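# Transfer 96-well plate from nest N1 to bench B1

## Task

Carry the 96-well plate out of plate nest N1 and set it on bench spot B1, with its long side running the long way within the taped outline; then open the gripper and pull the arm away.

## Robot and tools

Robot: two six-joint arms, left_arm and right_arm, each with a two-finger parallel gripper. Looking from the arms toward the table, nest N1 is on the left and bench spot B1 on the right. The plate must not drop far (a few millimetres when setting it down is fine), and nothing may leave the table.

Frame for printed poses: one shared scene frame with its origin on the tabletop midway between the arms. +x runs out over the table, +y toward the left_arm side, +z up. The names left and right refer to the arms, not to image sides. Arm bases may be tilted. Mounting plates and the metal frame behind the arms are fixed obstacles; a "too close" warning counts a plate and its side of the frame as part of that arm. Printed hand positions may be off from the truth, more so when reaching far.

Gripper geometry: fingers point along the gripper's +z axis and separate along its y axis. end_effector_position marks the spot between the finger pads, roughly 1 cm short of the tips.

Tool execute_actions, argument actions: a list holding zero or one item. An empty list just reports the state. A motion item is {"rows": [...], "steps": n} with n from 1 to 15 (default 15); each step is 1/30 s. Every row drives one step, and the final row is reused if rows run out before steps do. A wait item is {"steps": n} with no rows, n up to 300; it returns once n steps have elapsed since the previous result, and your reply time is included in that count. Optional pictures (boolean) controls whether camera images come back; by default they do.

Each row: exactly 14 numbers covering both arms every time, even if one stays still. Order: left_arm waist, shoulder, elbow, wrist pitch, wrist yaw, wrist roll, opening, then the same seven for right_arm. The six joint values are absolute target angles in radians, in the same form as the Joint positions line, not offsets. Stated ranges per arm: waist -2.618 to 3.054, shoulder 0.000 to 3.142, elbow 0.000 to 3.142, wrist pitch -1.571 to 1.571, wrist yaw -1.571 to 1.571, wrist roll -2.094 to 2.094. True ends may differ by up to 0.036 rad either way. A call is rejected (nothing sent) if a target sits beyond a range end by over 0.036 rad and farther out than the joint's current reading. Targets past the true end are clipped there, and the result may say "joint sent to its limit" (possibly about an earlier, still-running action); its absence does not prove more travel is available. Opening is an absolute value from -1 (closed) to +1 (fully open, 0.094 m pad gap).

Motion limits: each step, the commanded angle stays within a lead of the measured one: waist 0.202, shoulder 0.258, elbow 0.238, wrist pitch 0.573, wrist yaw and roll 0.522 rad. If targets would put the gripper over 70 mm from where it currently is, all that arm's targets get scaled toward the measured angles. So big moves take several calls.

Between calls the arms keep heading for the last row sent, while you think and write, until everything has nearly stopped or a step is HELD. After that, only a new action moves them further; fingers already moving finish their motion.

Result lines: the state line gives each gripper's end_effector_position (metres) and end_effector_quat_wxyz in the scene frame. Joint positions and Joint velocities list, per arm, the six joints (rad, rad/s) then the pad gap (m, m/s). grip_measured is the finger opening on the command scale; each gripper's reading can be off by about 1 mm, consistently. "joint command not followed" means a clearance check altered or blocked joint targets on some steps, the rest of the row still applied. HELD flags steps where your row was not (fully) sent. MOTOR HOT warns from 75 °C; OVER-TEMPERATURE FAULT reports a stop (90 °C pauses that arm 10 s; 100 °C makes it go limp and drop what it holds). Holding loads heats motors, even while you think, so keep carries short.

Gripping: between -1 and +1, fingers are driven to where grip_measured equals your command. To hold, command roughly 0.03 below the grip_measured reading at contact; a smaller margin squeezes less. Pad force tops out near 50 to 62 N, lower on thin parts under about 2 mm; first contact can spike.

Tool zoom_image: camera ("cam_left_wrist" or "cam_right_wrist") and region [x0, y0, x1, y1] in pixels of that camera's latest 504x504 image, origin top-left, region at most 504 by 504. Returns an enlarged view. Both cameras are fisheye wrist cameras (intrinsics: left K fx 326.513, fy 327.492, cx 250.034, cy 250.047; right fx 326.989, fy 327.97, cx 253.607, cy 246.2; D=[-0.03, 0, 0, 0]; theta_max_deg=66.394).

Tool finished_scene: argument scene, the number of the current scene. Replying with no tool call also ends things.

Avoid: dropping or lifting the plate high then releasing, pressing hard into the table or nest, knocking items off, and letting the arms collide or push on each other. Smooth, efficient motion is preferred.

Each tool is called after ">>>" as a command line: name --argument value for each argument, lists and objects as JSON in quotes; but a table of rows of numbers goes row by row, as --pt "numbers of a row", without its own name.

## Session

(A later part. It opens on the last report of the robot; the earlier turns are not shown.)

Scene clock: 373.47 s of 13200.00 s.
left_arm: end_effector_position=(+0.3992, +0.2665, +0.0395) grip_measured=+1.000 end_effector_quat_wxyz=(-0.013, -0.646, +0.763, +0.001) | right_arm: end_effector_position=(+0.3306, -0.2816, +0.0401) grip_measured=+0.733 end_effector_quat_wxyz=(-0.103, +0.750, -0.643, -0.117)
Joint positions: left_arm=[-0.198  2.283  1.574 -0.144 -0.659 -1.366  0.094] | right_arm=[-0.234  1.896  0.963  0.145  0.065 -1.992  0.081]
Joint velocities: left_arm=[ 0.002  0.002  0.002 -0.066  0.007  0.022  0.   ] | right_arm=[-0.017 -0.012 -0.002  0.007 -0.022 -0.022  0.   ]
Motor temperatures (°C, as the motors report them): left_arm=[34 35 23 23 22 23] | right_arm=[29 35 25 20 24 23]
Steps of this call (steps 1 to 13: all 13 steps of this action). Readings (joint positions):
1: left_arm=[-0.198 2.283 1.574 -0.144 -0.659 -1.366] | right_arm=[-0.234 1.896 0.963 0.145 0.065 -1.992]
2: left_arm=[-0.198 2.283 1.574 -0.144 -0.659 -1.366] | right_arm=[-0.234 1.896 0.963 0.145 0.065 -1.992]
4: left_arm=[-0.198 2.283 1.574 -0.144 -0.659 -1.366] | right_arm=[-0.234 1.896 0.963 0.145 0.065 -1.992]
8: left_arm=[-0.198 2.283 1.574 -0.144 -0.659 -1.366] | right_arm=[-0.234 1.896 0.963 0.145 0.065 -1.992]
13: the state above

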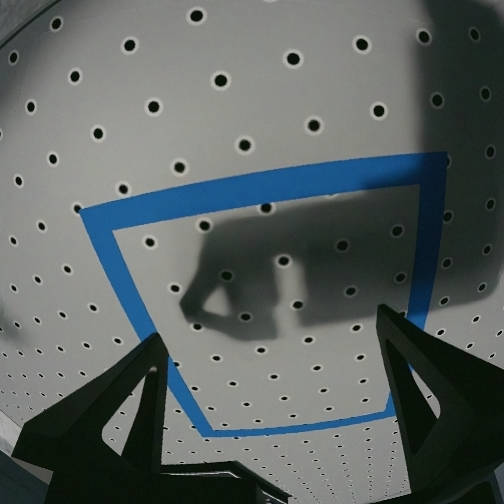

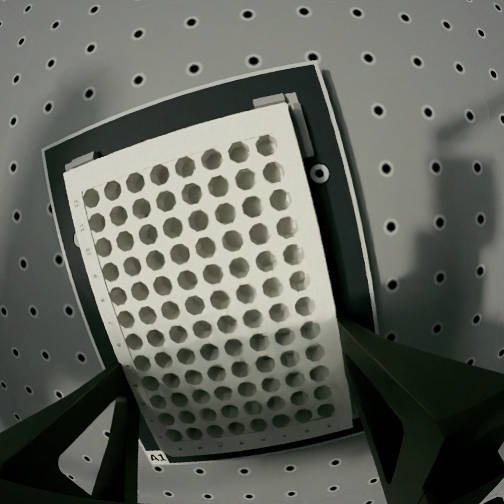

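>>> execute_actions --actions '[{"rows": [[-0.2145,2.2754,1.5936,-0.130,-0.661,-1.3606,1,-0.2324,1.908,0.9756,0.143,0.052,-1.9955,0.69],[-0.2145,2.2754,1.5936,-0.130,-0.661,-1.3606,1,-0.2263,1.8973,0.9648,0.138,0.057,-1.990,0.68],[-0.2145,2.2754,1.5936,-0.130,-0.661,-1.3606,1,-0.2201,1.8867,0.9539,0.1325,0.0622,-1.9848,0.68],[-0.2145,2.2754,1.5936,-0.130,-0.661,-1.3606,1,-0.214,1.876,0.943,0.1312,0.0628,-1.9841,0.68],[-0.2145,2.2754,1.5936,-0.130,-0.661,-1.3606,1,-0.2137,1.8749,0.9423,0.1292,0.0638,-1.9831,0.68],[-0.2145,2.2754,1.5936,-0.130,-0.661,-1.3606,1,-0.2128,1.8717,0.9403,0.1267,0.0650,-1.9818,0.68],[-0.2145,2.2754,1.5936,-0.130,-0.661,-1.3606,1,-0.2115,1.8667,0.9373,0.1237,0.0664,-1.9803,0.68],[-0.2145,2.2754,1.5936,-0.130,-0.661,-1.3606,1,-0.2097,1.8604,0.9334,0.1204,0.0679,-1.9787,0.68],[-0.2145,2.2754,1.5936,-0.130,-0.661,-1.3606,1,-0.2077,1.8531,0.9289,0.1170,0.0695,-1.9770,0.68],[-0.2145,2.2754,1.5936,-0.130,-0.661,-1.3606,1,-0.2055,1.8451,0.9239,0.1136,0.0711,-1.9753,0.68],[-0.2145,2.2754,1.5936,-0.130,-0.661,-1.3606,1,-0.2033,1.8368,0.9188,0.1103,0.0726,-1.9737,0.68],[-0.2145,2.2754,1.5936,-0.130,-0.661,-1.3606,1,-0.2010,1.8284,0.9136,0.1073,0.0740,-1.9722,0.68],[-0.2145,2.2754,1.5936,-0.130,-0.661,-1.3606,1,-0.1988,1.8204,0.9086,0.1048,0.0763,-1.9696,0.68],[-0.2145,2.2754,1.5936,-0.130,-0.661,-1.3606,1,-0.1968,1.8131,0.9041,0.1028,0.0804,-1.9648,0.68],[-0.2145,2.2754,1.5936,-0.130,-0.661,-1.3606,1,-0.1950,1.8068,0.9002,0.1015,0.0860,-1.9578,0.68]], "steps": 15}]' --pictures false

>>> execute_actions --actions '[{"rows": [[-0.2145,2.2750,1.5931,-0.130,-0.661,-1.3620,1,-0.1922,1.8018,0.8972,0.101,0.0931,-1.9491,0.68],[-0.2145,2.2737,1.5916,-0.130,-0.661,-1.3660,1,-0.1868,1.7986,0.8952,0.101,0.1017,-1.9385,0.68],[-0.2145,2.2717,1.5893,-0.130,-0.661,-1.3725,1,-0.1793,1.7975,0.8945,0.101,0.1118,-1.9260,0.68],[-0.2145,2.2690,1.5861,-0.130,-0.661,-1.3812,1,-0.1694,1.803,0.900,0.101,0.1234,-1.9117,0.68],[-0.2145,2.2657,1.5821,-0.130,-0.661,-1.3920,1,-0.1572,1.814,0.911,0.101,0.1361,-1.8958,0.68],[-0.2145,2.2617,1.5775,-0.130,-0.661,-1.4047,1,-0.1426,1.829,0.926,0.101,0.1501,-1.8785,0.68],[-0.2145,2.2573,1.5723,-0.130,-0.661,-1.4191,1,-0.1261,1.845,0.941,0.101,0.1649,-1.8599,0.68],[-0.2145,2.2524,1.5665,-0.130,-0.661,-1.4350,1,-0.1077,1.861,0.955,0.101,0.1806,-1.8402,0.68],[-0.2145,2.2470,1.5602,-0.130,-0.661,-1.4523,1,-0.0877,1.876,0.968,0.101,0.1969,-1.8197,0.68],[-0.2145,2.2413,1.5535,-0.130,-0.661,-1.4706,1,-0.0662,1.8901,0.9785,0.101,0.2137,-1.7984,0.68],[-0.2145,2.2354,1.5465,-0.130,-0.661,-1.4899,1,-0.0436,1.9028,0.9884,0.101,0.2308,-1.7766,0.68],[-0.2145,2.2291,1.5392,-0.130,-0.661,-1.5100,1,-0.0200,1.9169,1.0001,0.1007,0.2482,-1.7544,0.68],[-0.2145,2.2228,1.5317,-0.130,-0.661,-1.5306,1,0.0044,1.9324,1.0137,0.0973,0.2657,-1.7319,0.68],[-0.2145,2.2163,1.5240,-0.130,-0.661,-1.5516,1,0.0294,1.9494,1.0291,0.0931,0.2831,-1.7093,0.68],[-0.2145,2.2097,1.5163,-0.130,-0.661,-1.5728,1,0.0548,1.9678,1.0467,0.0880,0.3003,-1.6868,0.68]], "steps": 15}]' --pictures false

>>> execute_actions --actions '[{"rows": [[-0.2145,2.2031,1.5086,-0.130,-0.661,-1.5940,1,0.0805,1.9878,1.0664,0.0820,0.3183,-1.6645,0.68],[-0.2145,2.1966,1.5009,-0.130,-0.661,-1.6150,1,0.1061,2.0092,1.0883,0.0750,0.3359,-1.6425,0.68],[-0.2145,2.1903,1.4934,-0.130,-0.661,-1.6356,1,0.1316,2.0321,1.1126,0.0671,0.3530,-1.6209,0.68],[-0.2145,2.1840,1.4861,-0.130,-0.661,-1.6557,1,0.1568,2.0565,1.1392,0.0581,0.3696,-1.5998,0.68],[-0.2145,2.1781,1.4791,-0.130,-0.661,-1.6750,1,0.1826,2.0823,1.1681,0.0482,0.3846,-1.5793,0.68],[-0.2145,2.1724,1.4724,-0.130,-0.661,-1.6933,1,0.2078,2.1095,1.1994,0.0374,0.3988,-1.5596,0.68],[-0.2145,2.1670,1.4661,-0.130,-0.661,-1.7106,1,0.2323,2.1380,1.2330,0.0256,0.4123,-1.5406,0.68],[-0.2145,2.1621,1.4603,-0.130,-0.661,-1.7265,1,0.2551,2.1678,1.2688,0.0130,0.4250,-1.5225,0.68],[-0.2145,2.1577,1.4551,-0.130,-0.661,-1.7409,1,0.2769,2.1987,1.3067,-0.0004,0.4369,-1.5052,0.68],[-0.2145,2.1537,1.4505,-0.130,-0.661,-1.7536,1,0.2978,2.2307,1.3467,-0.0146,0.4480,-1.4889,0.68],[-0.2145,2.1504,1.4465,-0.130,-0.661,-1.7644,1,0.3176,2.2637,1.3885,-0.0295,0.4581,-1.4736,0.68],[-0.2145,2.1477,1.4433,-0.130,-0.661,-1.7731,1,0.3363,2.2974,1.4320,-0.0449,0.4675,-1.4592,0.68],[-0.2145,2.1457,1.4410,-0.130,-0.661,-1.7796,1,0.3539,2.3319,1.4770,-0.0608,0.4760,-1.4458,0.68],[-0.2145,2.1444,1.4395,-0.130,-0.661,-1.7836,1,0.3703,2.3668,1.5232,-0.0770,0.4836,-1.4334,0.68],[-0.2145,2.1440,1.4390,-0.130,-0.661,-1.7850,1,0.3856,2.4021,1.5705,-0.0934,0.4904,-1.4220,0.68]], "steps": 15}]' --pictures false

>>> execute_actions --actions '[{"rows": [[-0.2145,2.144,1.439,-0.130,-0.661,-1.785,1,0.3997,2.4376,1.6184,-0.1099,0.4964,-1.4116,0.68],[-0.2145,2.144,1.439,-0.130,-0.661,-1.785,1,0.4125,2.4730,1.6668,-0.1263,0.5017,-1.4021,0.68],[-0.2145,2.144,1.439,-0.130,-0.661,-1.785,1,0.4243,2.5081,1.7152,-0.1425,0.5063,-1.3935,0.68],[-0.2145,2.144,1.439,-0.130,-0.661,-1.785,1,0.4349,2.5428,1.7634,-0.1584,0.5102,-1.3858,0.68],[-0.2145,2.144,1.439,-0.130,-0.661,-1.785,1,0.4444,2.5767,1.8109,-0.1737,0.5136,-1.3790,0.68],[-0.2145,2.144,1.439,-0.130,-0.661,-1.785,1,0.4529,2.6097,1.8574,-0.1883,0.5163,-1.3730,0.68],[-0.2145,2.144,1.439,-0.130,-0.661,-1.785,1,0.4604,2.6415,1.9026,-0.2020,0.5186,-1.3677,0.68],[-0.2145,2.144,1.439,-0.130,-0.661,-1.785,1,0.4670,2.6718,1.9458,-0.2147,0.5205,-1.3632,0.68],[-0.2145,2.144,1.439,-0.130,-0.661,-1.785,1,0.4727,2.7004,1.9869,-0.2261,0.5219,-1.3594,0.68],[-0.2145,2.144,1.439,-0.130,-0.661,-1.785,1,0.4776,2.7271,2.0253,-0.2362,0.5231,-1.3562,0.68],[-0.2145,2.144,1.439,-0.130,-0.661,-1.785,1,0.4817,2.7515,2.0606,-0.2448,0.5239,-1.3536,0.68],[-0.2145,2.144,1.439,-0.130,-0.661,-1.785,1,0.4851,2.7734,2.0924,-0.2517,0.5246,-1.3516,0.68],[-0.2145,2.144,1.439,-0.130,-0.661,-1.785,1,0.4879,2.7926,2.1204,-0.2568,0.5250,-1.3502,0.68],[-0.2145,2.144,1.439,-0.130,-0.661,-1.785,1,0.4902,2.8088,2.1440,-0.2599,0.5252,-1.3494,0.68],[-0.2145,2.144,1.439,-0.130,-0.661,-1.785,1,0.4919,2.8218,2.1630,-0.261,0.5253,-1.3491,0.68]], "steps": 15}]' --pictures false

>>> execute_actions --actions '[{"rows": [[-0.2145,2.144,1.439,-0.130,-0.661,-1.785,1,0.4931,2.8314,2.1770,-0.261,0.5253,-1.3491,0.68],[-0.2145,2.144,1.439,-0.130,-0.661,-1.785,1,0.4938,2.8372,2.1856,-0.261,0.5253,-1.3491,0.68],[-0.2145,2.144,1.439,-0.130,-0.661,-1.785,1,0.4940,2.8392,2.1885,-0.261,0.5253,-1.3491,0.68]], "steps": 3}]' --pictures false

Scene clock: 493.97 s of 13200.00 s.
left_arm: end_effector_position=(+0.3992, +0.2665, +0.0395) grip_measured=+1.000 end_effector_quat_wxyz=(-0.013, -0.646, +0.763, +0.001) | right_arm: end_effector_position=(+0.3334, -0.2813, +0.0544) grip_measured=+0.733 end_effector_quat_wxyz=(-0.104, +0.750, -0.643, -0.113)
Joint positions: left_arm=[-0.198  2.283  1.574 -0.144 -0.659 -1.366  0.094] | right_arm=[-0.216  1.842  0.932  0.128  0.08  -1.979  0.081]
Joint velocities: left_arm=[-0.002 -0.007  0.012 -0.037  0.022 -0.051  0.   ] | right_arm=[ 0.071 -0.252 -0.11  -0.125  0.081  0.051 -0.   ]
Motor temperatures (°C, as the motors report them): left_arm=[35 36 23 23 22 23] | right_arm=[28 35 25 20 24 23]
Steps of this call (steps 1 to 15: the robot went on to your last target; steps 16 to 90: nothing new was sent; then 117.00 s passed at rest; steps 91 to 105: all 15 steps of this action). Readings (joint positions):
91: left_arm=[-0.198 2.283 1.574 -0.144 -0.659 -1.366] | right_arm=[-0.234 1.896 0.963 0.145 0.065 -1.992]
92: left_arm=[-0.198 2.283 1.574 -0.144 -0.659 -1.366] | right_arm=[-0.234 1.896 0.963 0.144 0.065 -1.992]
94: left_arm=[-0.198 2.283 1.574 -0.144 -0.659 -1.366] | right_arm=[-0.234 1.896 0.963 0.144 0.066 -1.992]
98: left_arm=[-0.198 2.283 1.574 -0.144 -0.659 -1.366] | right_arm=[-0.232 1.895 0.963 0.142 0.069 -1.990]
105: the state above

Scene clock: 494.47 s of 13200.00 s.
left_arm: end_effector_position=(+0.4032, +0.2738, +0.0487) grip_measured=+1.000 end_effector_quat_wxyz=(+0.009, +0.696, -0.718, +0.003) | right_arm: end_effector_position=(+0.3520, -0.2142, +0.0679) grip_measured=+0.733 end_effector_quat_wxyz=(-0.095, +0.735, -0.663, -0.110)
Joint positions: left_arm=[-0.198  2.242  1.545 -0.142 -0.658 -1.493  0.094] | right_arm=[-0.009  1.918  1.     0.116  0.243 -1.78   0.081]
Joint velocities: left_arm=[-0.017 -0.247 -0.203  0.007 -0.022 -0.579  0.   ] | right_arm=[ 0.701  0.496  0.413 -0.081  0.418  0.535  0.001]
Motor temperatures (°C, as the motors report them): left_arm=[35 36 23 23 22 23] | right_arm=[28 35 25 20 24 23]
Steps of this call (steps 1 to 15: all 15 steps of this action). Readings (joint positions):
1: left_arm=[-0.198 2.283 1.574 -0.144 -0.659 -1.366] | right_arm=[-0.213 1.834 0.928 0.127 0.083 -1.975]
2: left_arm=[-0.198 2.283 1.574 -0.144 -0.659 -1.366] | right_arm=[-0.210 1.828 0.926 0.126 0.088 -1.970]
4: left_arm=[-0.198 2.283 1.574 -0.144 -0.659 -1.368] | right_arm=[-0.202 1.820 0.923 0.125 0.101 -1.955]
8: left_arm=[-0.198 2.283 1.574 -0.144 -0.659 -1.392] | right_arm=[-0.160 1.822 0.924 0.121 0.143 -1.907]
15: the state above

Scene clock: 494.97 s of 13200.00 s.
left_arm: end_effector_position=(+0.3939, +0.2848, +0.0631) grip_measured=+1.000 end_effector_quat_wxyz=(+0.012, +0.778, -0.628, -0.001) | right_arm: end_effector_position=(+0.3946, -0.0401, +0.0738) grip_measured=+0.733 end_effector_quat_wxyz=(-0.111, +0.723, -0.674, -0.108)
Joint positions: left_arm=[-0.198  2.167  1.458 -0.139 -0.658 -1.743  0.094] | right_arm=[ 0.335  2.325  1.476 -0.016  0.455 -1.492  0.081]
Joint velocities: left_arm=[ 0.002 -0.046 -0.037 -0.11  -0.022 -0.359  0.   ] | right_arm=[ 0.452  1.009  1.326 -0.315  0.344  0.491 -0.001]
Motor temperatures (°C, as the motors report them): left_arm=[35 36 23 23 22 23] | right_arm=[28 35 25 20 24 23]
Steps of this call (steps 1 to 15: all 15 steps of this action). Readings (joint positions):
1: left_arm=[-0.198 2.234 1.538 -0.141 -0.658 -1.511] | right_arm=[0.016 1.936 1.015 0.112 0.259 -1.759]
2: left_arm=[-0.198 2.227 1.531 -0.141 -0.658 -1.530] | right_arm=[0.042 1.956 1.033 0.108 0.275 -1.738]
4: left_arm=[-0.198 2.213 1.516 -0.140 -0.658 -1.569] | right_arm=[0.093 1.999 1.077 0.097 0.308 -1.696]
8: left_arm=[-0.198 2.190 1.488 -0.139 -0.658 -1.645] | right_arm=[0.191 2.101 1.192 0.066 0.371 -1.614]
15: the state above

Scene clock: 495.47 s of 13200.00 s.
left_arm: end_effector_position=(+0.3943, +0.2852, +0.0636) grip_measured=+1.000 end_effector_quat_wxyz=(+0.012, +0.789, -0.614, -0.001) | right_arm: end_effector_position=(+0.3989, +0.0846, +0.0483) grip_measured=+0.733 end_effector_quat_wxyz=(-0.120, +0.714, -0.681, -0.111)
Joint positions: left_arm=[-0.198  2.165  1.457 -0.139 -0.658 -1.778  0.094] | right_arm=[ 0.462  2.785  2.099 -0.214  0.521 -1.369  0.081]
Joint velocities: left_arm=[-0.002 -0.007 -0.017  0.007 -0.022 -0.051  0.   ] | right_arm=[ 0.046  0.505  0.647 -0.227  0.051  0.037  0.   ]
Motor temperatures (°C, as the motors report them): left_arm=[35 36 23 23 22 23] | right_arm=[28 35 25 20 24 23]
Steps of this call (steps 1 to 15: all 15 steps of this action). Readings (joint positions):
1: left_arm=[-0.198 2.166 1.457 -0.139 -0.658 -1.750] | right_arm=[0.351 2.360 1.523 -0.030 0.463 -1.478]
2: left_arm=[-0.198 2.165 1.457 -0.139 -0.658 -1.756] | right_arm=[0.366 2.396 1.570 -0.045 0.471 -1.465]
4: left_arm=[-0.198 2.165 1.457 -0.139 -0.658 -1.765] | right_arm=[0.392 2.467 1.666 -0.075 0.485 -1.441]
8: left_arm=[-0.198 2.165 1.457 -0.139 -0.658 -1.773] | right_arm=[0.431 2.604 1.853 -0.134 0.505 -1.404]
15: the state above

Scene clock: 495.57 s of 13200.00 s.
left_arm: end_effector_position=(+0.3943, +0.2852, +0.0636) grip_measured=+1.000 end_effector_quat_wxyz=(+0.012, +0.790, -0.614, -0.001) | right_arm: end_effector_position=(+0.3958, +0.0910, +0.0441) grip_measured=+0.733 end_effector_quat_wxyz=(-0.118, +0.714, -0.681, -0.111)
Joint positions: left_arm=[-0.198  2.165  1.457 -0.139 -0.658 -1.779  0.094] | right_arm=[ 0.465  2.821  2.146 -0.23   0.524 -1.363  0.081]
Joint velocities: left_arm=[ 0.002  0.012  0.027 -0.037  0.066  0.007  0.   ] | right_arm=[ 0.022  0.208  0.252 -0.081  0.081  0.007 -0.   ]
Motor temperatures (°C, as the motors report them): left_arm=[35 36 23 23 22 23] | right_arm=[28 35 25 20 24 23]
Steps of this call (steps 1 to 3: all 3 steps of this action). Readings (joint positions):
1: left_arm=[-0.198 2.165 1.457 -0.139 -0.658 -1.778] | right_arm=[0.464 2.800 2.119 -0.221 0.522 -1.367]
2: left_arm=[-0.198 2.165 1.457 -0.139 -0.658 -1.779] | right_arm=[0.465 2.812 2.135 -0.226 0.523 -1.365]
3: the state above

>>> execute_actions --actions '[]'

Scene clock: 548.83 s of 13200.00 s.
left_arm: end_effector_position=(+0.3943, +0.2852, +0.0636) grip_measured=+1.000 end_effector_quat_wxyz=(+0.012, +0.790, -0.613, -0.001) | right_arm: end_effector_position=(+0.3954, +0.0904, +0.0430) grip_measured=+0.733 end_effector_quat_wxyz=(-0.113, +0.715, -0.681, -0.110)
Joint positions: left_arm=[-0.198  2.165  1.457 -0.139 -0.658 -1.779  0.094] | right_arm=[ 0.465  2.829  2.162 -0.247  0.53  -1.358  0.081]
Joint velocities: left_arm=[ 0.002  0.007  0.007  0.007 -0.051  0.007  0.   ] | right_arm=[ 0.012 -0.002 -0.012 -0.007 -0.037 -0.037 -0.001]
Motor temperatures (°C, as the motors report them): left_arm=[34 38 22 23 22 23] | right_arm=[37 36 26 20 24 23]
Steps of this call (steps 1 to 30: the robot went on to your last target; steps 31 to 90: nothing new was sent; then 50.27 s passed at rest). Readings (joint positions):
1: left_arm=[-0.198 2.165 1.457 -0.139 -0.658 -1.779] | right_arm=[0.465 2.826 2.152 -0.234 0.524 -1.362]
2: left_arm=[-0.198 2.165 1.457 -0.139 -0.658 -1.779] | right_arm=[0.465 2.828 2.154 -0.238 0.525 -1.361]
4: left_arm=[-0.198 2.165 1.457 -0.139 -0.658 -1.779] | right_arm=[0.465 2.829 2.157 -0.244 0.527 -1.360]
8: left_arm=[-0.198 2.165 1.457 -0.139 -0.658 -1.779] | right_arm=[0.465 2.829 2.162 -0.246 0.529 -1.358]
90: the state above
All arms were judged still, so your last target was given up. Only a new action makes them travel on or press farther. Fingers that are still opening or closing keep moving.

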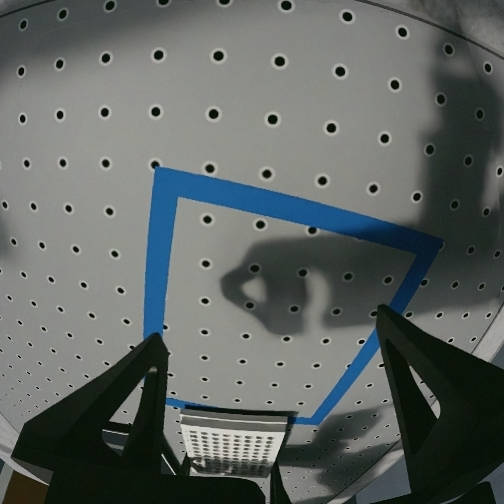

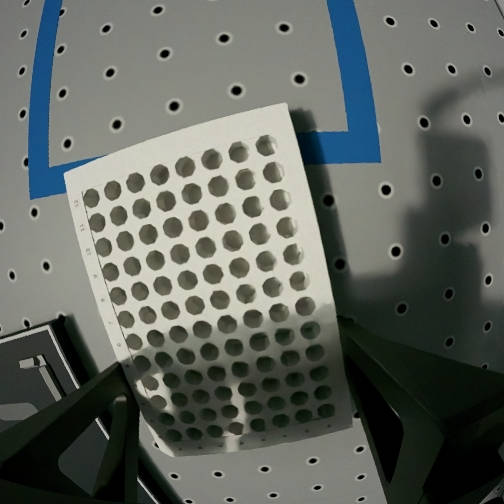

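>>> zoom_image --camera "cam_right_wrist" --region '[60, 0, 340, 140]'

>>> zoom_image --camera "cam_right_wrist" --region '[320, 160, 504, 400]'

>>> zoom_image --camera "cam_right_wrist" --region '[0, 180, 200, 480]'

Region (60, 0, 340, 140) of cam_right_wrist's 504x504 image, scaled by 1.800, with more detail than that image has.

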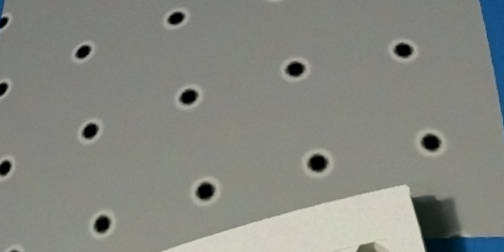

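Region (320, 160, 504, 400) of cam_right_wrist's 504x504 image, scaled by 2.100, with more detail than that image has; it fills the left 386 columns of this view, and the rest is white.

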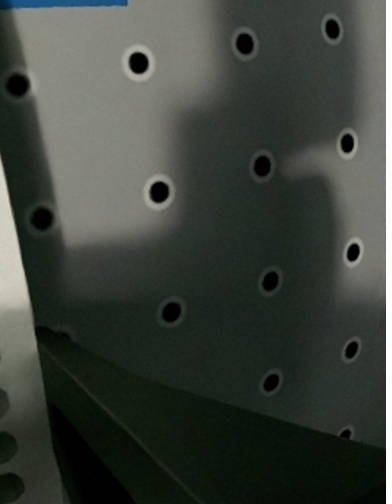

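Region (0, 180, 200, 480) of cam_right_wrist's 504x504 image, scaled by 1.680, with more detail than that image has.

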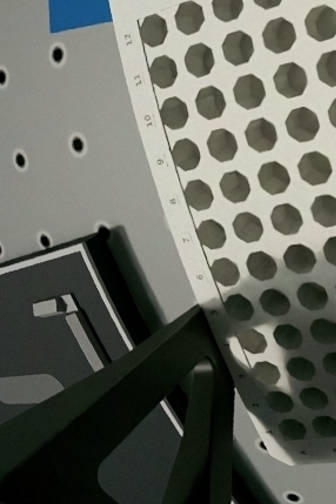

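>>> zoom_image --camera "cam_right_wrist" --region '[30, 250, 62, 282]'

>>> zoom_image --camera "cam_right_wrist" --region '[386, 292, 418, 324]'

>>> zoom_image --camera "cam_right_wrist" --region '[46, 78, 78, 110]'

>>> zoom_image --camera "cam_right_wrist" --region '[408, 108, 440, 140]'

Region (30, 250, 62, 282) of cam_right_wrist's 504x504 image, scaled by 15.750, with more detail than that image has.

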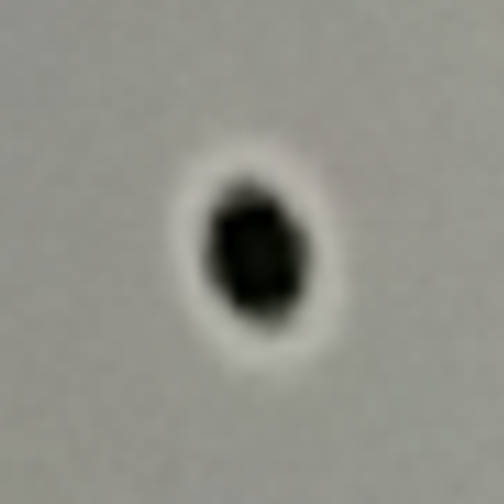

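Region (386, 292, 418, 324) of cam_right_wrist's 504x504 image, scaled by 15.750, with more detail than that image has.

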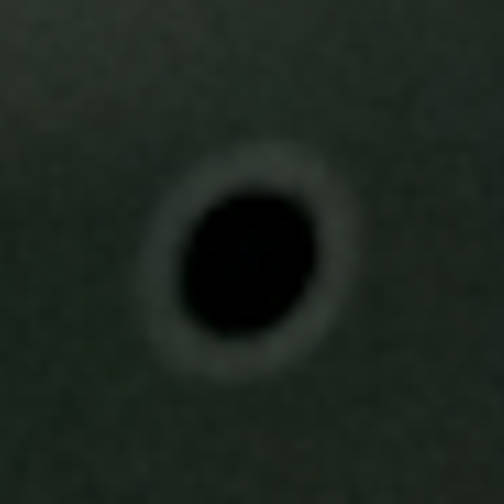

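Region (46, 78, 78, 110) of cam_right_wrist's 504x504 image, scaled by 15.750, with more detail than that image has.

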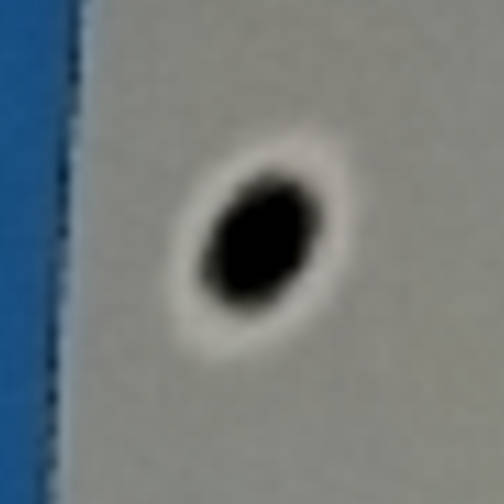

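Region (408, 108, 440, 140) of cam_right_wrist's 504x504 image, scaled by 15.750, with more detail than that image has.

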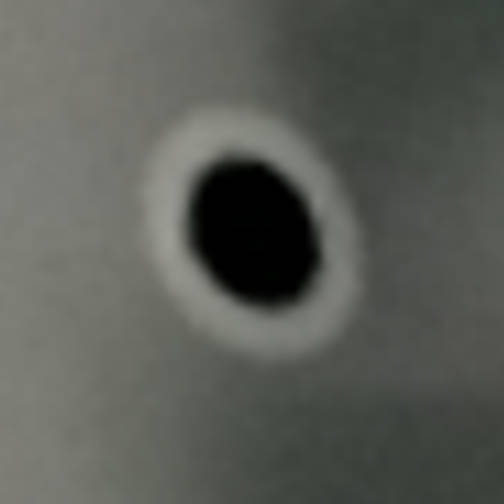

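>>> execute_actions --actions '[{"rows":[ [-0.2145,2.144,1.439,-0.130,-0.661,-1.785,1,0.482,2.8392,2.1885,-0.261,0.5253,-1.3491,0.68], [-0.2145,2.144,1.439,-0.130,-0.661,-1.785,1,0.472,2.8392,2.1885,-0.261,0.5253,-1.3491,0.68], [-0.2145,2.144,1.439,-0.130,-0.661,-1.785,1,0.465,2.8392,2.1885,-0.261,0.5253,-1.3491,0.68], [-0.2145,2.144,1.439,-0.130,-0.661,-1.785,1,0.462,2.8392,2.1885,-0.261,0.5253,-1.3491,0.68], [-0.2145,2.144,1.439,-0.130,-0.661,-1.785,1,0.460,2.8392,2.1885,-0.261,0.5253,-1.3491,0.68], [-0.2145,2.144,1.439,-0.130,-0.661,-1.785,1,0.4585,2.8392,2.1885,-0.261,0.5253,-1.3491,0.68], [-0.2145,2.144,1.439,-0.130,-0.661,-1.785,1,0.457,2.8392,2.1885,-0.261,0.5253,-1.3491,0.68], [-0.2145,2.144,1.439,-0.130,-0.661,-1.785,1,0.4555,2.8392,2.1885,-0.261,0.5253,-1.3491,0.68], [-0.2145,2.144,1.439,-0.130,-0.661,-1.785,1,0.454,2.8392,2.1885,-0.261,0.5253,-1.3491,0.68], [-0.2145,2.144,1.439,-0.130,-0.661,-1.785,1,0.453,2.8392,2.1885,-0.261,0.5253,-1.3491,0.68], [-0.2145,2.144,1.439,-0.130,-0.661,-1.785,1,0.452,2.8392,2.1885,-0.261,0.5253,-1.3491,0.68], [-0.2145,2.144,1.439,-0.130,-0.661,-1.785,1,0.452,2.8392,2.1885,-0.261,0.5253,-1.3491,0.68], [-0.2145,2.144,1.439,-0.130,-0.661,-1.785,1,0.452,2.8392,2.1885,-0.261,0.5253,-1.3491,0.68], [-0.2145,2.144,1.439,-0.130,-0.661,-1.785,1,0.452,2.8392,2.1885,-0.261,0.5253,-1.3491,0.68], [-0.2145,2.144,1.439,-0.130,-0.661,-1.785,1,0.452,2.8392,2.1885,-0.261,0.5253,-1.3491,0.68] ],"steps":15}]' --pictures false

>>> execute_actions --actions '[{"rows":[ [-0.2145,2.144,1.439,-0.130,-0.661,-1.785,1,0.457,2.8392,2.1885,-0.261,0.5253,-1.3491,0.69], [-0.2145,2.144,1.439,-0.130,-0.661,-1.785,1,0.462,2.8392,2.1885,-0.261,0.5253,-1.3491,0.705], [-0.2145,2.144,1.439,-0.130,-0.661,-1.785,1,0.465,2.8392,2.1885,-0.261,0.5253,-1.3491,0.72], [-0.2145,2.144,1.439,-0.130,-0.661,-1.785,1,0.465,2.8392,2.1885,-0.261,0.5253,-1.3491,0.73], [-0.2145,2.144,1.439,-0.130,-0.661,-1.785,1,0.465,2.8392,2.1885,-0.261,0.5253,-1.3491,0.74], [-0.2145,2.144,1.439,-0.130,-0.661,-1.785,1,0.465,2.8392,2.1885,-0.261,0.5253,-1.3491,0.755], [-0.2145,2.144,1.439,-0.130,-0.661,-1.785,1,0.465,2.8392,2.1885,-0.261,0.5253,-1.3491,0.78], [-0.2145,2.144,1.439,-0.130,-0.661,-1.785,1,0.465,2.8392,2.1885,-0.261,0.5253,-1.3491,0.82], [-0.2145,2.144,1.439,-0.130,-0.661,-1.785,1,0.465,2.8392,2.1885,-0.261,0.5253,-1.3491,0.87], [-0.2145,2.144,1.439,-0.130,-0.661,-1.785,1,0.465,2.8392,2.1885,-0.261,0.5253,-1.3491,0.92], [-0.2145,2.144,1.439,-0.130,-0.661,-1.785,1,0.465,2.8392,2.1885,-0.261,0.5253,-1.3491,0.97], [-0.2145,2.144,1.439,-0.130,-0.661,-1.785,1,0.468,2.8392,2.1885,-0.261,0.5253,-1.3491,1], [-0.2145,2.144,1.439,-0.130,-0.661,-1.785,1,0.472,2.8392,2.1885,-0.261,0.5253,-1.3491,1], [-0.2145,2.144,1.439,-0.130,-0.661,-1.785,1,0.476,2.8392,2.1885,-0.261,0.5253,-1.3491,1], [-0.2145,2.144,1.439,-0.130,-0.661,-1.785,1,0.481,2.8392,2.1885,-0.261,0.5253,-1.3491,1] ],"steps":15}]' --pictures true

>>> execute_actions --actions '[{"rows":[ [-0.2145,2.144,1.439,-0.130,-0.661,-1.785,1,0.485,2.8392,2.1885,-0.261,0.5253,-1.3491,1], [-0.2145,2.144,1.439,-0.130,-0.661,-1.785,1,0.4885,2.8392,2.1885,-0.261,0.5253,-1.3491,1], [-0.2145,2.144,1.439,-0.130,-0.661,-1.785,1,0.4925,2.8392,2.1885,-0.261,0.5253,-1.3491,1], [-0.2145,2.144,1.439,-0.130,-0.661,-1.785,1,0.497,2.8392,2.1885,-0.261,0.5253,-1.3491,1], [-0.2145,2.144,1.439,-0.136,-0.664,-1.785,1,0.5025,2.8392,2.1885,-0.261,0.5253,-1.3491,1], [-0.2145,2.144,1.439,-0.142,-0.667,-1.785,1,0.508,2.832,2.180,-0.261,0.5253,-1.3491,1], [-0.2145,2.144,1.439,-0.149,-0.670,-1.785,1,0.5134,2.826,2.172,-0.261,0.5253,-1.3491,1], [-0.2165,2.150,1.448,-0.155,-0.672,-1.785,1,0.5183,2.820,2.164,-0.261,0.5253,-1.3491,1], [-0.2185,2.157,1.457,-0.1554,-0.6722,-1.785,1,0.5223,2.814,2.157,-0.261,0.5253,-1.3491,1], [-0.2205,2.163,1.466,-0.1565,-0.6729,-1.785,1,0.525,2.809,2.151,-0.261,0.5253,-1.3491,1], [-0.222,2.169,1.475,-0.1583,-0.6740,-1.785,1,0.526,2.8052,2.146,-0.261,0.5253,-1.3491,1], [-0.2226,2.1700,1.4761,-0.1607,-0.6756,-1.785,1,0.526,2.8001,2.1442,-0.261,0.5253,-1.3491,1], [-0.2243,2.1730,1.4794,-0.1637,-0.6775,-1.785,1,0.5259,2.7917,2.1390,-0.261,0.5253,-1.3491,1], [-0.2272,2.1778,1.4848,-0.1674,-0.6798,-1.785,1,0.5258,2.7802,2.1305,-0.261,0.5253,-1.3491,1], [-0.2310,2.1844,1.4921,-0.1715,-0.6824,-1.785,1,0.5255,2.7659,2.1188,-0.261,0.5253,-1.3491,1] ],"steps":15}]' --pictures false

>>> execute_actions --actions '[{"rows":[ [-0.2358,2.1927,1.5012,-0.1762,-0.6853,-1.785,1,0.5251,2.7488,2.1043,-0.261,0.5253,-1.3491,1], [-0.2415,2.2025,1.5121,-0.1813,-0.6885,-1.785,1,0.5243,2.7292,2.0870,-0.261,0.5253,-1.3491,1], [-0.2480,2.2138,1.5246,-0.1869,-0.6920,-1.785,1,0.5232,2.7072,2.0670,-0.261,0.5253,-1.3491,1], [-0.2552,2.2265,1.5386,-0.1929,-0.6958,-1.785,1,0.5217,2.6830,2.0447,-0.261,0.5253,-1.3491,1], [-0.2631,2.2404,1.5541,-0.1992,-0.6998,-1.785,1,0.5197,2.6568,2.0201,-0.261,0.5253,-1.3491,1], [-0.2715,2.2556,1.5708,-0.2059,-0.7039,-1.785,1,0.5172,2.6287,1.9935,-0.261,0.5253,-1.3491,1], [-0.2804,2.2718,1.5887,-0.2128,-0.7083,-1.785,1,0.5140,2.5988,1.9649,-0.261,0.5253,-1.3491,1], [-0.2898,2.2889,1.6077,-0.2200,-0.7128,-1.785,1,0.5101,2.5675,1.9347,-0.261,0.5253,-1.3491,1], [-0.2995,2.3070,1.6277,-0.2274,-0.7175,-1.785,1,0.5054,2.5348,1.9028,-0.261,0.5253,-1.3491,1], [-0.3096,2.3259,1.6486,-0.2350,-0.7222,-1.785,1,0.5000,2.5009,1.8696,-0.261,0.5253,-1.3491,1], [-0.3199,2.3454,1.6702,-0.2428,-0.7271,-1.785,1,0.4937,2.4660,1.8352,-0.261,0.5253,-1.3491,1], [-0.3302,2.3655,1.6925,-0.2506,-0.7320,-1.785,1,0.4866,2.4302,1.7998,-0.261,0.5253,-1.3491,1], [-0.3407,2.3861,1.7153,-0.2585,-0.7370,-1.785,1,0.4786,2.3937,1.7634,-0.261,0.5253,-1.3491,1], [-0.3513,2.4071,1.7385,-0.2665,-0.7420,-1.785,1,0.4697,2.3568,1.7264,-0.261,0.5253,-1.3491,1], [-0.3617,2.4284,1.7621,-0.2745,-0.7470,-1.785,1,0.4600,2.3195,1.6889,-0.261,0.5253,-1.3491,1] ],"steps":15}]' --pictures false

>>> execute_actions --actions '[{"rows":[ [-0.3722,2.4499,1.7859,-0.2824,-0.7520,-1.785,1,0.4495,2.2820,1.6510,-0.261,0.5253,-1.3491,1], [-0.3825,2.4715,1.8098,-0.2902,-0.7569,-1.785,1,0.4382,2.2445,1.6130,-0.261,0.5253,-1.3491,1], [-0.3926,2.4931,1.8336,-0.2980,-0.7618,-1.785,1,0.4262,2.2072,1.5750,-0.261,0.5253,-1.3491,1], [-0.4026,2.5146,1.8574,-0.3056,-0.7665,-1.785,1,0.4135,2.1703,1.5371,-0.261,0.5253,-1.3491,1], [-0.4121,2.5359,1.8810,-0.3130,-0.7712,-1.785,1,0.4002,2.1338,1.4996,-0.261,0.5253,-1.3491,1], [-0.4215,2.5569,1.9042,-0.3202,-0.7757,-1.785,1,0.3865,2.0980,1.4626,-0.261,0.5253,-1.3491,1], [-0.4305,2.5775,1.9270,-0.3271,-0.7801,-1.785,1,0.3724,2.0631,1.4262,-0.261,0.5253,-1.3491,1], [-0.4390,2.5976,1.9493,-0.3338,-0.7842,-1.785,1,0.3581,2.0292,1.3908,-0.261,0.5253,-1.3491,1], [-0.4473,2.6171,1.9709,-0.3401,-0.7882,-1.785,1,0.3437,1.9965,1.3564,-0.261,0.5253,-1.3491,1], [-0.4551,2.6360,1.9918,-0.3461,-0.7920,-1.785,1,0.3293,1.9652,1.3232,-0.261,0.5253,-1.3491,1], [-0.4624,2.6541,2.0118,-0.3517,-0.7955,-1.785,1,0.3151,1.9353,1.2913,-0.261,0.5253,-1.3491,1], [-0.4693,2.6712,2.0308,-0.3568,-0.7987,-1.785,1,0.3013,1.9072,1.2611,-0.261,0.5253,-1.3491,1], [-0.4757,2.6874,2.0487,-0.3615,-0.8016,-1.785,1,0.2880,1.8810,1.2325,-0.261,0.5253,-1.3491,1], [-0.4815,2.7026,2.0654,-0.3656,-0.8042,-1.785,1,0.2754,1.8568,1.2059,-0.261,0.5253,-1.3491,1], [-0.4868,2.7165,2.0809,-0.3693,-0.8065,-1.785,1,0.2637,1.8348,1.1813,-0.261,0.5253,-1.3491,1] ],"steps":15}]' --pictures false

>>> execute_actions --actions '[{"rows":[ [-0.4916,2.7292,2.0949,-0.3723,-0.8084,-1.785,1,0.2530,1.8152,1.1590,-0.261,0.5253,-1.3491,1], [-0.4958,2.7405,2.1074,-0.3747,-0.8100,-1.785,1,0.2435,1.7981,1.1390,-0.261,0.5253,-1.3491,1], [-0.4994,2.7503,2.1183,-0.3765,-0.8111,-1.785,1,0.2354,1.7838,1.1217,-0.261,0.5253,-1.3491,1], [-0.5025,2.7586,2.1274,-0.3776,-0.8118,-1.785,1,0.2289,1.7723,1.1072,-0.261,0.5253,-1.3491,1], [-0.5048,2.7652,2.1347,-0.3780,-0.8120,-1.785,1,0.2240,1.7639,1.0955,-0.261,0.5253,-1.3491,1], [-0.5066,2.7700,2.1401,-0.3780,-0.8120,-1.785,1,0.2210,1.7588,1.0870,-0.261,0.5253,-1.3491,1], [-0.5077,2.7730,2.1434,-0.3780,-0.8120,-1.785,1,0.2200,1.7570,1.0818,-0.261,0.5253,-1.3491,1], [-0.5080,2.7740,2.1445,-0.3780,-0.8120,-1.785,1,0.2200,1.7570,1.0800,-0.261,0.5253,-1.3491,1] ],"steps":8}]' --pictures false

Scene clock: 669.33 s of 13200.00 s.
left_arm: end_effector_position=(+0.3943, +0.2852, +0.0636) grip_measured=+1.000 end_effector_quat_wxyz=(+0.012, +0.790, -0.613, -0.001) | right_arm: end_effector_position=(+0.3957, +0.0846, +0.0370) grip_measured=+0.733 end_effector_quat_wxyz=(-0.108, +0.711, -0.685, -0.112)
Joint positions: left_arm=[-0.198  2.165  1.457 -0.139 -0.658 -1.779  0.094] | right_arm=[ 0.451  2.829  2.162 -0.25   0.526 -1.355  0.081]
Joint velocities: left_arm=[-0.002  0.017 -0.007 -0.022  0.066  0.037  0.   ] | right_arm=[ 0.007  0.002 -0.017 -0.066  0.066 -0.007 -0.001]
Motor temperatures (°C, as the motors report them): left_arm=[35 39 22 23 22 23] | right_arm=[41 36 26 20 24 23]
Steps of this call (steps 1 to 90: nothing new was sent; then 117.00 s passed at rest; steps 91 to 105: all 15 steps of this action). Readings (joint positions):
91: left_arm=[-0.198 2.165 1.457 -0.139 -0.658 -1.779] | right_arm=[0.465 2.829 2.162 -0.247 0.530 -1.357]
92: left_arm=[-0.198 2.165 1.457 -0.139 -0.658 -1.779] | right_arm=[0.465 2.829 2.162 -0.247 0.530 -1.357]
94: left_arm=[-0.198 2.165 1.457 -0.139 -0.658 -1.779] | right_arm=[0.464 2.829 2.162 -0.247 0.530 -1.357]
98: left_arm=[-0.198 2.165 1.457 -0.139 -0.658 -1.779] | right_arm=[0.453 2.829 2.162 -0.247 0.530 -1.357]
105: the state above

Scene clock: 669.83 s of 13200.00 s.
left_arm: end_effector_position=(+0.3943, +0.2852, +0.0636) grip_measured=+1.000 end_effector_quat_wxyz=(+0.012, +0.790, -0.613, -0.001) | right_arm: end_effector_position=(+0.3957, +0.0843, +0.0369) grip_measured=+1.000 end_effector_quat_wxyz=(-0.108, +0.712, -0.685, -0.111)
Joint positions: left_arm=[-0.198  2.165  1.457 -0.139 -0.658 -1.78   0.094] | right_arm=[ 0.451  2.829  2.162 -0.25   0.527 -1.355  0.094]
Joint velocities: left_arm=[ 0.007 -0.027 -0.017  0.022  0.007 -0.007  0.   ] | right_arm=[ 0.012  0.017  0.007 -0.037  0.066 -0.081  0.   ]
Motor temperatures (°C, as the motors report them): left_arm=[35 39 22 23 22 23] | right_arm=[41 36 26 20 24 23]
Steps of this call (steps 1 to 15: all 15 steps of this action). Readings (joint positions):
1: left_arm=[-0.198 2.165 1.457 -0.139 -0.658 -1.779] | right_arm=[0.451 2.829 2.162 -0.250 0.526 -1.355]
2: left_arm=[-0.198 2.165 1.457 -0.139 -0.658 -1.779] | right_arm=[0.451 2.829 2.162 -0.250 0.526 -1.355]
4: left_arm=[-0.198 2.165 1.457 -0.139 -0.658 -1.779] | right_arm=[0.451 2.829 2.162 -0.250 0.526 -1.355]
8: left_arm=[-0.198 2.165 1.457 -0.139 -0.658 -1.780] | right_arm=[0.451 2.829 2.162 -0.250 0.526 -1.355]
15: the state above

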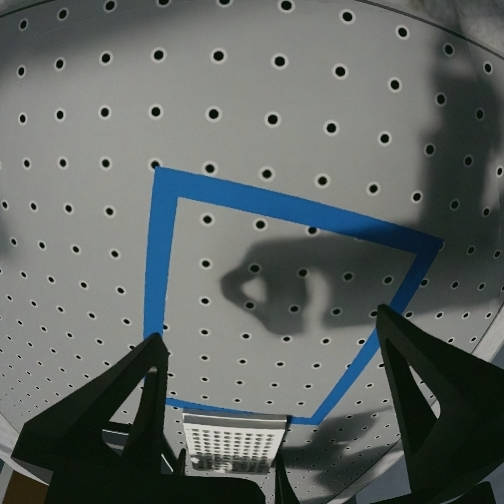

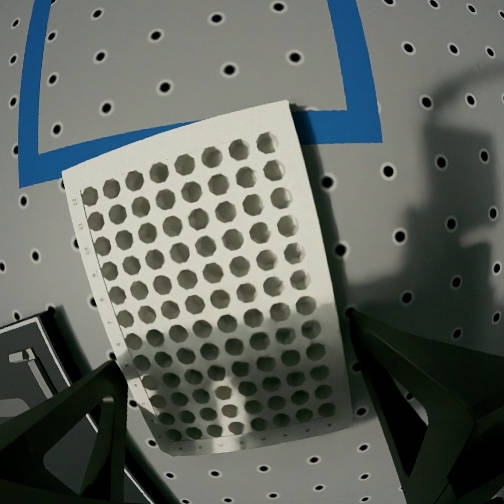

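Scene clock: 670.33 s of 13200.00 s.
left_arm: end_effector_position=(+0.3938, +0.2851, +0.0637) grip_measured=+1.000 end_effector_quat_wxyz=(+0.012, +0.789, -0.615, -0.003) | right_arm: end_effector_position=(+0.3921, +0.1068, +0.0628) grip_measured=+1.000 end_effector_quat_wxyz=(-0.126, +0.722, -0.671, -0.116)
Joint positions: left_arm=[-0.199  2.166  1.459 -0.145 -0.661 -1.78   0.094] | right_arm=[ 0.506  2.818  2.151 -0.251  0.53  -1.355  0.094]
Joint velocities: left_arm=[-0.032  0.071  0.149 -0.037 -0.066 -0.037  0.   ] | right_arm=[ 0.061 -0.242 -0.271 -0.11  -0.007  0.007  0.   ]
Motor temperatures (°C, as the motors report them): left_arm=[35 39 22 23 22 23] | right_arm=[41 36 26 20 24 23]
Steps of this call (steps 1 to 15: all 15 steps of this action). Readings (joint positions):
1: left_arm=[-0.198 2.165 1.457 -0.139 -0.658 -1.780] | right_arm=[0.451 2.829 2.162 -0.250 0.527 -1.355]
2: left_arm=[-0.198 2.165 1.457 -0.139 -0.658 -1.780] | right_arm=[0.452 2.829 2.162 -0.250 0.528 -1.355]
4: left_arm=[-0.198 2.165 1.457 -0.139 -0.658 -1.780] | right_arm=[0.454 2.829 2.162 -0.250 0.529 -1.355]
8: left_arm=[-0.198 2.165 1.457 -0.139 -0.658 -1.780] | right_arm=[0.470 2.829 2.162 -0.250 0.530 -1.355]
15: the state above

Scene clock: 670.83 s of 13200.00 s.
left_arm: end_effector_position=(+0.4093, +0.2044, +0.0584) grip_measured=+1.000 end_effector_quat_wxyz=(+0.014, +0.757, -0.653, +0.013) | right_arm: end_effector_position=(+0.4396, +0.0176, +0.1281) grip_measured=+1.000 end_effector_quat_wxyz=(-0.128, +0.708, -0.686, -0.106)
Joint positions: left_arm=[-0.317  2.385  1.706 -0.222 -0.712 -1.78   0.094] | right_arm=[ 0.478  2.399  1.772 -0.254  0.53  -1.355  0.094]
Joint velocities: left_arm=[-0.305  0.623  0.642 -0.168 -0.139 -0.022  0.   ] | right_arm=[-0.217 -1.106 -1.013  0.037  0.037 -0.037  0.   ]
Motor temperatures (°C, as the motors report them): left_arm=[35 39 22 23 22 23] | right_arm=[41 36 26 20 24 23]
Steps of this call (steps 1 to 15: all 15 steps of this action). Readings (joint positions):
1: left_arm=[-0.201 2.171 1.466 -0.148 -0.664 -1.780] | right_arm=[0.507 2.809 2.140 -0.252 0.530 -1.355]
2: left_arm=[-0.204 2.177 1.475 -0.151 -0.666 -1.780] | right_arm=[0.507 2.795 2.126 -0.253 0.530 -1.355]
4: left_arm=[-0.213 2.195 1.499 -0.157 -0.672 -1.780] | right_arm=[0.507 2.759 2.091 -0.255 0.530 -1.355]
8: left_arm=[-0.245 2.249 1.561 -0.175 -0.685 -1.780] | right_arm=[0.506 2.653 1.995 -0.259 0.530 -1.355]
15: the state above

Scene clock: 671.33 s of 13200.00 s.
left_arm: end_effector_position=(+0.3961, +0.1004, +0.0527) grip_measured=+1.000 end_effector_quat_wxyz=(+0.016, +0.712, -0.702, +0.024) | right_arm: end_effector_position=(+0.4091, -0.1625, +0.1447) grip_measured=+1.000 end_effector_quat_wxyz=(+0.049, -0.673, +0.733, +0.083)
Joint positions: left_arm=[-0.45   2.687  2.033 -0.326 -0.774 -1.781  0.094] | right_arm=[ 0.277  1.891  1.247 -0.253  0.533 -1.355  0.094]
Joint velocities: left_arm=[-0.173  0.462  0.471 -0.168 -0.125  0.081  0.   ] | right_arm=[-0.364 -0.706 -0.769  0.007  0.007  0.037  0.   ]
Motor temperatures (°C, as the motors report them): left_arm=[35 39 22 23 22 23] | right_arm=[41 36 26 20 24 23]
Steps of this call (steps 1 to 15: all 15 steps of this action). Readings (joint positions):
1: left_arm=[-0.327 2.407 1.730 -0.229 -0.717 -1.781] | right_arm=[0.468 2.361 1.736 -0.253 0.530 -1.355]
2: left_arm=[-0.338 2.428 1.753 -0.237 -0.721 -1.781] | right_arm=[0.457 2.322 1.699 -0.252 0.530 -1.355]
4: left_arm=[-0.358 2.472 1.800 -0.252 -0.730 -1.781] | right_arm=[0.433 2.246 1.624 -0.251 0.530 -1.355]
8: left_arm=[-0.396 2.557 1.893 -0.282 -0.748 -1.781] | right_arm=[0.375 2.102 1.475 -0.250 0.531 -1.355]
15: the state above

Scene clock: 671.60 s of 13200.00 s.
left_arm: end_effector_position=(+0.3849, +0.0755, +0.0501) grip_measured=+1.000 end_effector_quat_wxyz=(+0.017, +0.699, -0.715, +0.024) | right_arm: end_effector_position=(+0.3802, -0.2027, +0.1465) grip_measured=+1.000 end_effector_quat_wxyz=(+0.017, -0.666, +0.741, +0.082)
Joint positions: left_arm=[-0.48   2.769  2.114 -0.354 -0.788 -1.781  0.094] | right_arm=[ 0.217  1.779  1.11  -0.256  0.534 -1.355  0.094]
Joint velocities: left_arm=[-0.042  0.095  0.105 -0.007 -0.051 -0.081  0.   ] | right_arm=[-0.032 -0.066 -0.183  0.007 -0.051 -0.007  0.   ]
Motor temperatures (°C, as the motors report them): left_arm=[35 39 22 23 22 23] | right_arm=[41 36 26 20 24 23]
Steps of this call (steps 1 to 8: all 8 steps of this action). Readings (joint positions):
1: left_arm=[-0.456 2.702 2.049 -0.332 -0.777 -1.781] | right_arm=[0.265 1.868 1.221 -0.254 0.533 -1.355]
2: left_arm=[-0.461 2.716 2.063 -0.336 -0.780 -1.781] | right_arm=[0.254 1.847 1.198 -0.254 0.533 -1.355]
4: left_arm=[-0.470 2.740 2.087 -0.344 -0.784 -1.781] | right_arm=[0.236 1.813 1.158 -0.255 0.534 -1.355]
8: the state above

>>> execute_actions --actions '[]'

Scene clock: 678.17 s of 13200.00 s.
left_arm: end_effector_position=(+0.3857, +0.0758, +0.0503) grip_measured=+1.000 end_effector_quat_wxyz=(+0.014, +0.698, -0.715, +0.023) | right_arm: end_effector_position=(+0.3763, -0.2030, +0.1460) grip_measured=+1.000 end_effector_quat_wxyz=(+0.014, -0.667, +0.740, +0.084)
Joint positions: left_arm=[-0.481  2.773  2.123 -0.359 -0.795 -1.781  0.094] | right_arm=[ 0.216  1.778  1.101 -0.256  0.534 -1.355  0.094]
Joint velocities: left_arm=[ 0.002 -0.002  0.012  0.037  0.066 -0.022  0.   ] | right_arm=[-0.012 -0.017 -0.017 -0.037  0.037 -0.022  0.   ]
Motor temperatures (°C, as the motors report them): left_arm=[37 38 22 23 22 23] | right_arm=[38 36 26 20 24 23]
Steps of this call (steps 1 to 15: the robot went on to your last target; steps 16 to 90: nothing new was sent; then 3.57 s passed at rest). Readings (joint positions):
1: left_arm=[-0.481 2.771 2.116 -0.355 -0.789 -1.781] | right_arm=[0.216 1.778 1.106 -0.256 0.534 -1.355]
2: left_arm=[-0.481 2.772 2.117 -0.357 -0.789 -1.781] | right_arm=[0.216 1.778 1.103 -0.256 0.534 -1.355]
4: left_arm=[-0.481 2.773 2.118 -0.359 -0.791 -1.781] | right_arm=[0.216 1.778 1.101 -0.256 0.534 -1.355]
8: left_arm=[-0.481 2.773 2.123 -0.359 -0.793 -1.781] | right_arm=[0.216 1.778 1.101 -0.256 0.534 -1.355]
90: the state above
All arms were judged still, so your last target was given up. Only a new action makes them travel on or press farther. Fingers that are still opening or closing keep moving.

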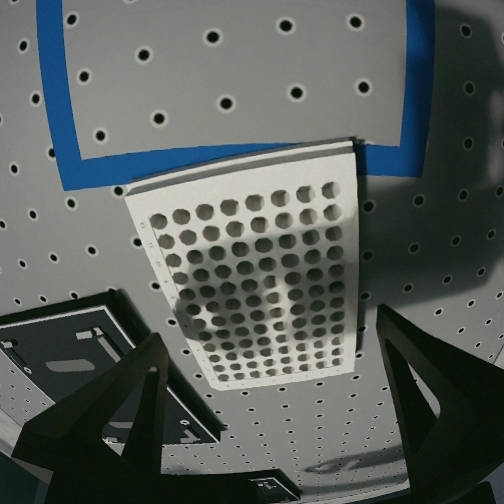

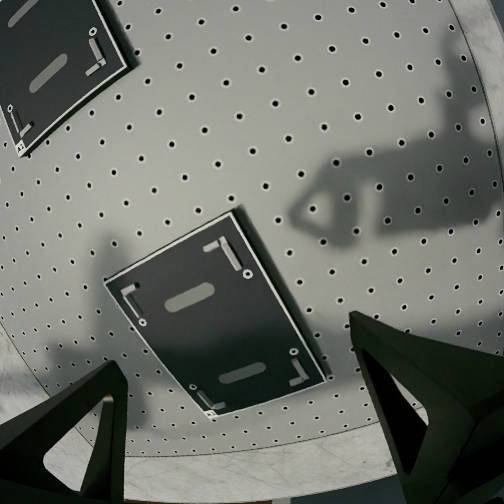

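>>> zoom_image --camera "cam_left_wrist" --region '[138, 202, 178, 242]'

>>> zoom_image --camera "cam_left_wrist" --region '[310, 170, 350, 210]'

>>> zoom_image --camera "cam_left_wrist" --region '[200, 350, 250, 400]'

>>> zoom_image --camera "cam_left_wrist" --region '[315, 335, 365, 385]'

Region (138, 202, 178, 242) of cam_left_wrist's 504x504 image, scaled by 12.600, with more detail than that image has.

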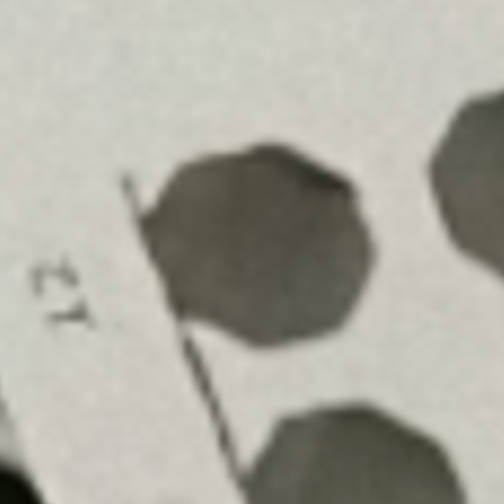

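Region (310, 170, 350, 210) of cam_left_wrist's 504x504 image, scaled by 12.600, with more detail than that image has.

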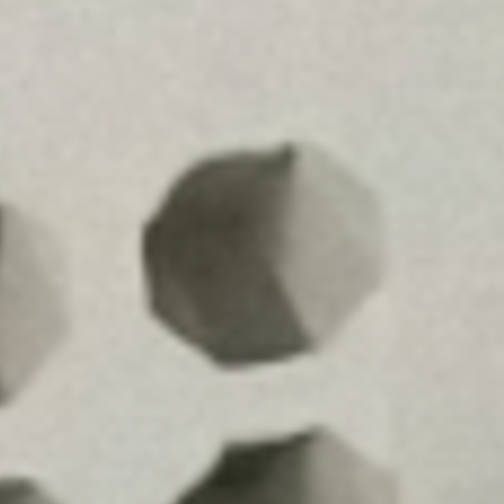

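Region (200, 350, 250, 400) of cam_left_wrist's 504x504 image, scaled by 10.080, with more detail than that image has.

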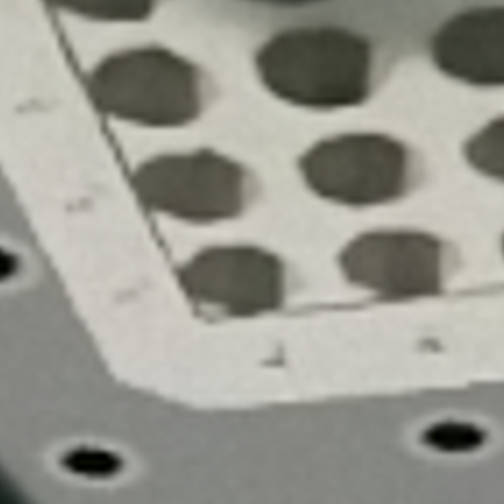

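Region (315, 335, 365, 385) of cam_left_wrist's 504x504 image, scaled by 10.080, with more detail than that image has.

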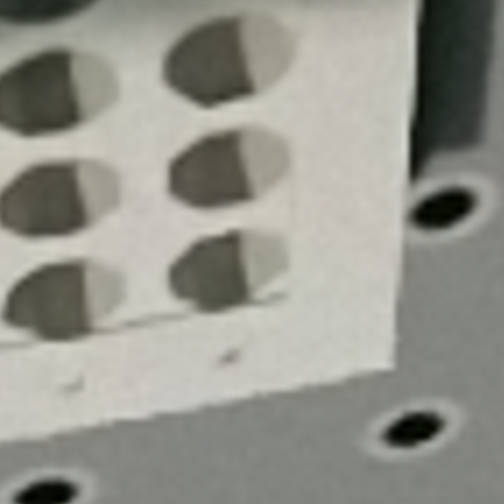

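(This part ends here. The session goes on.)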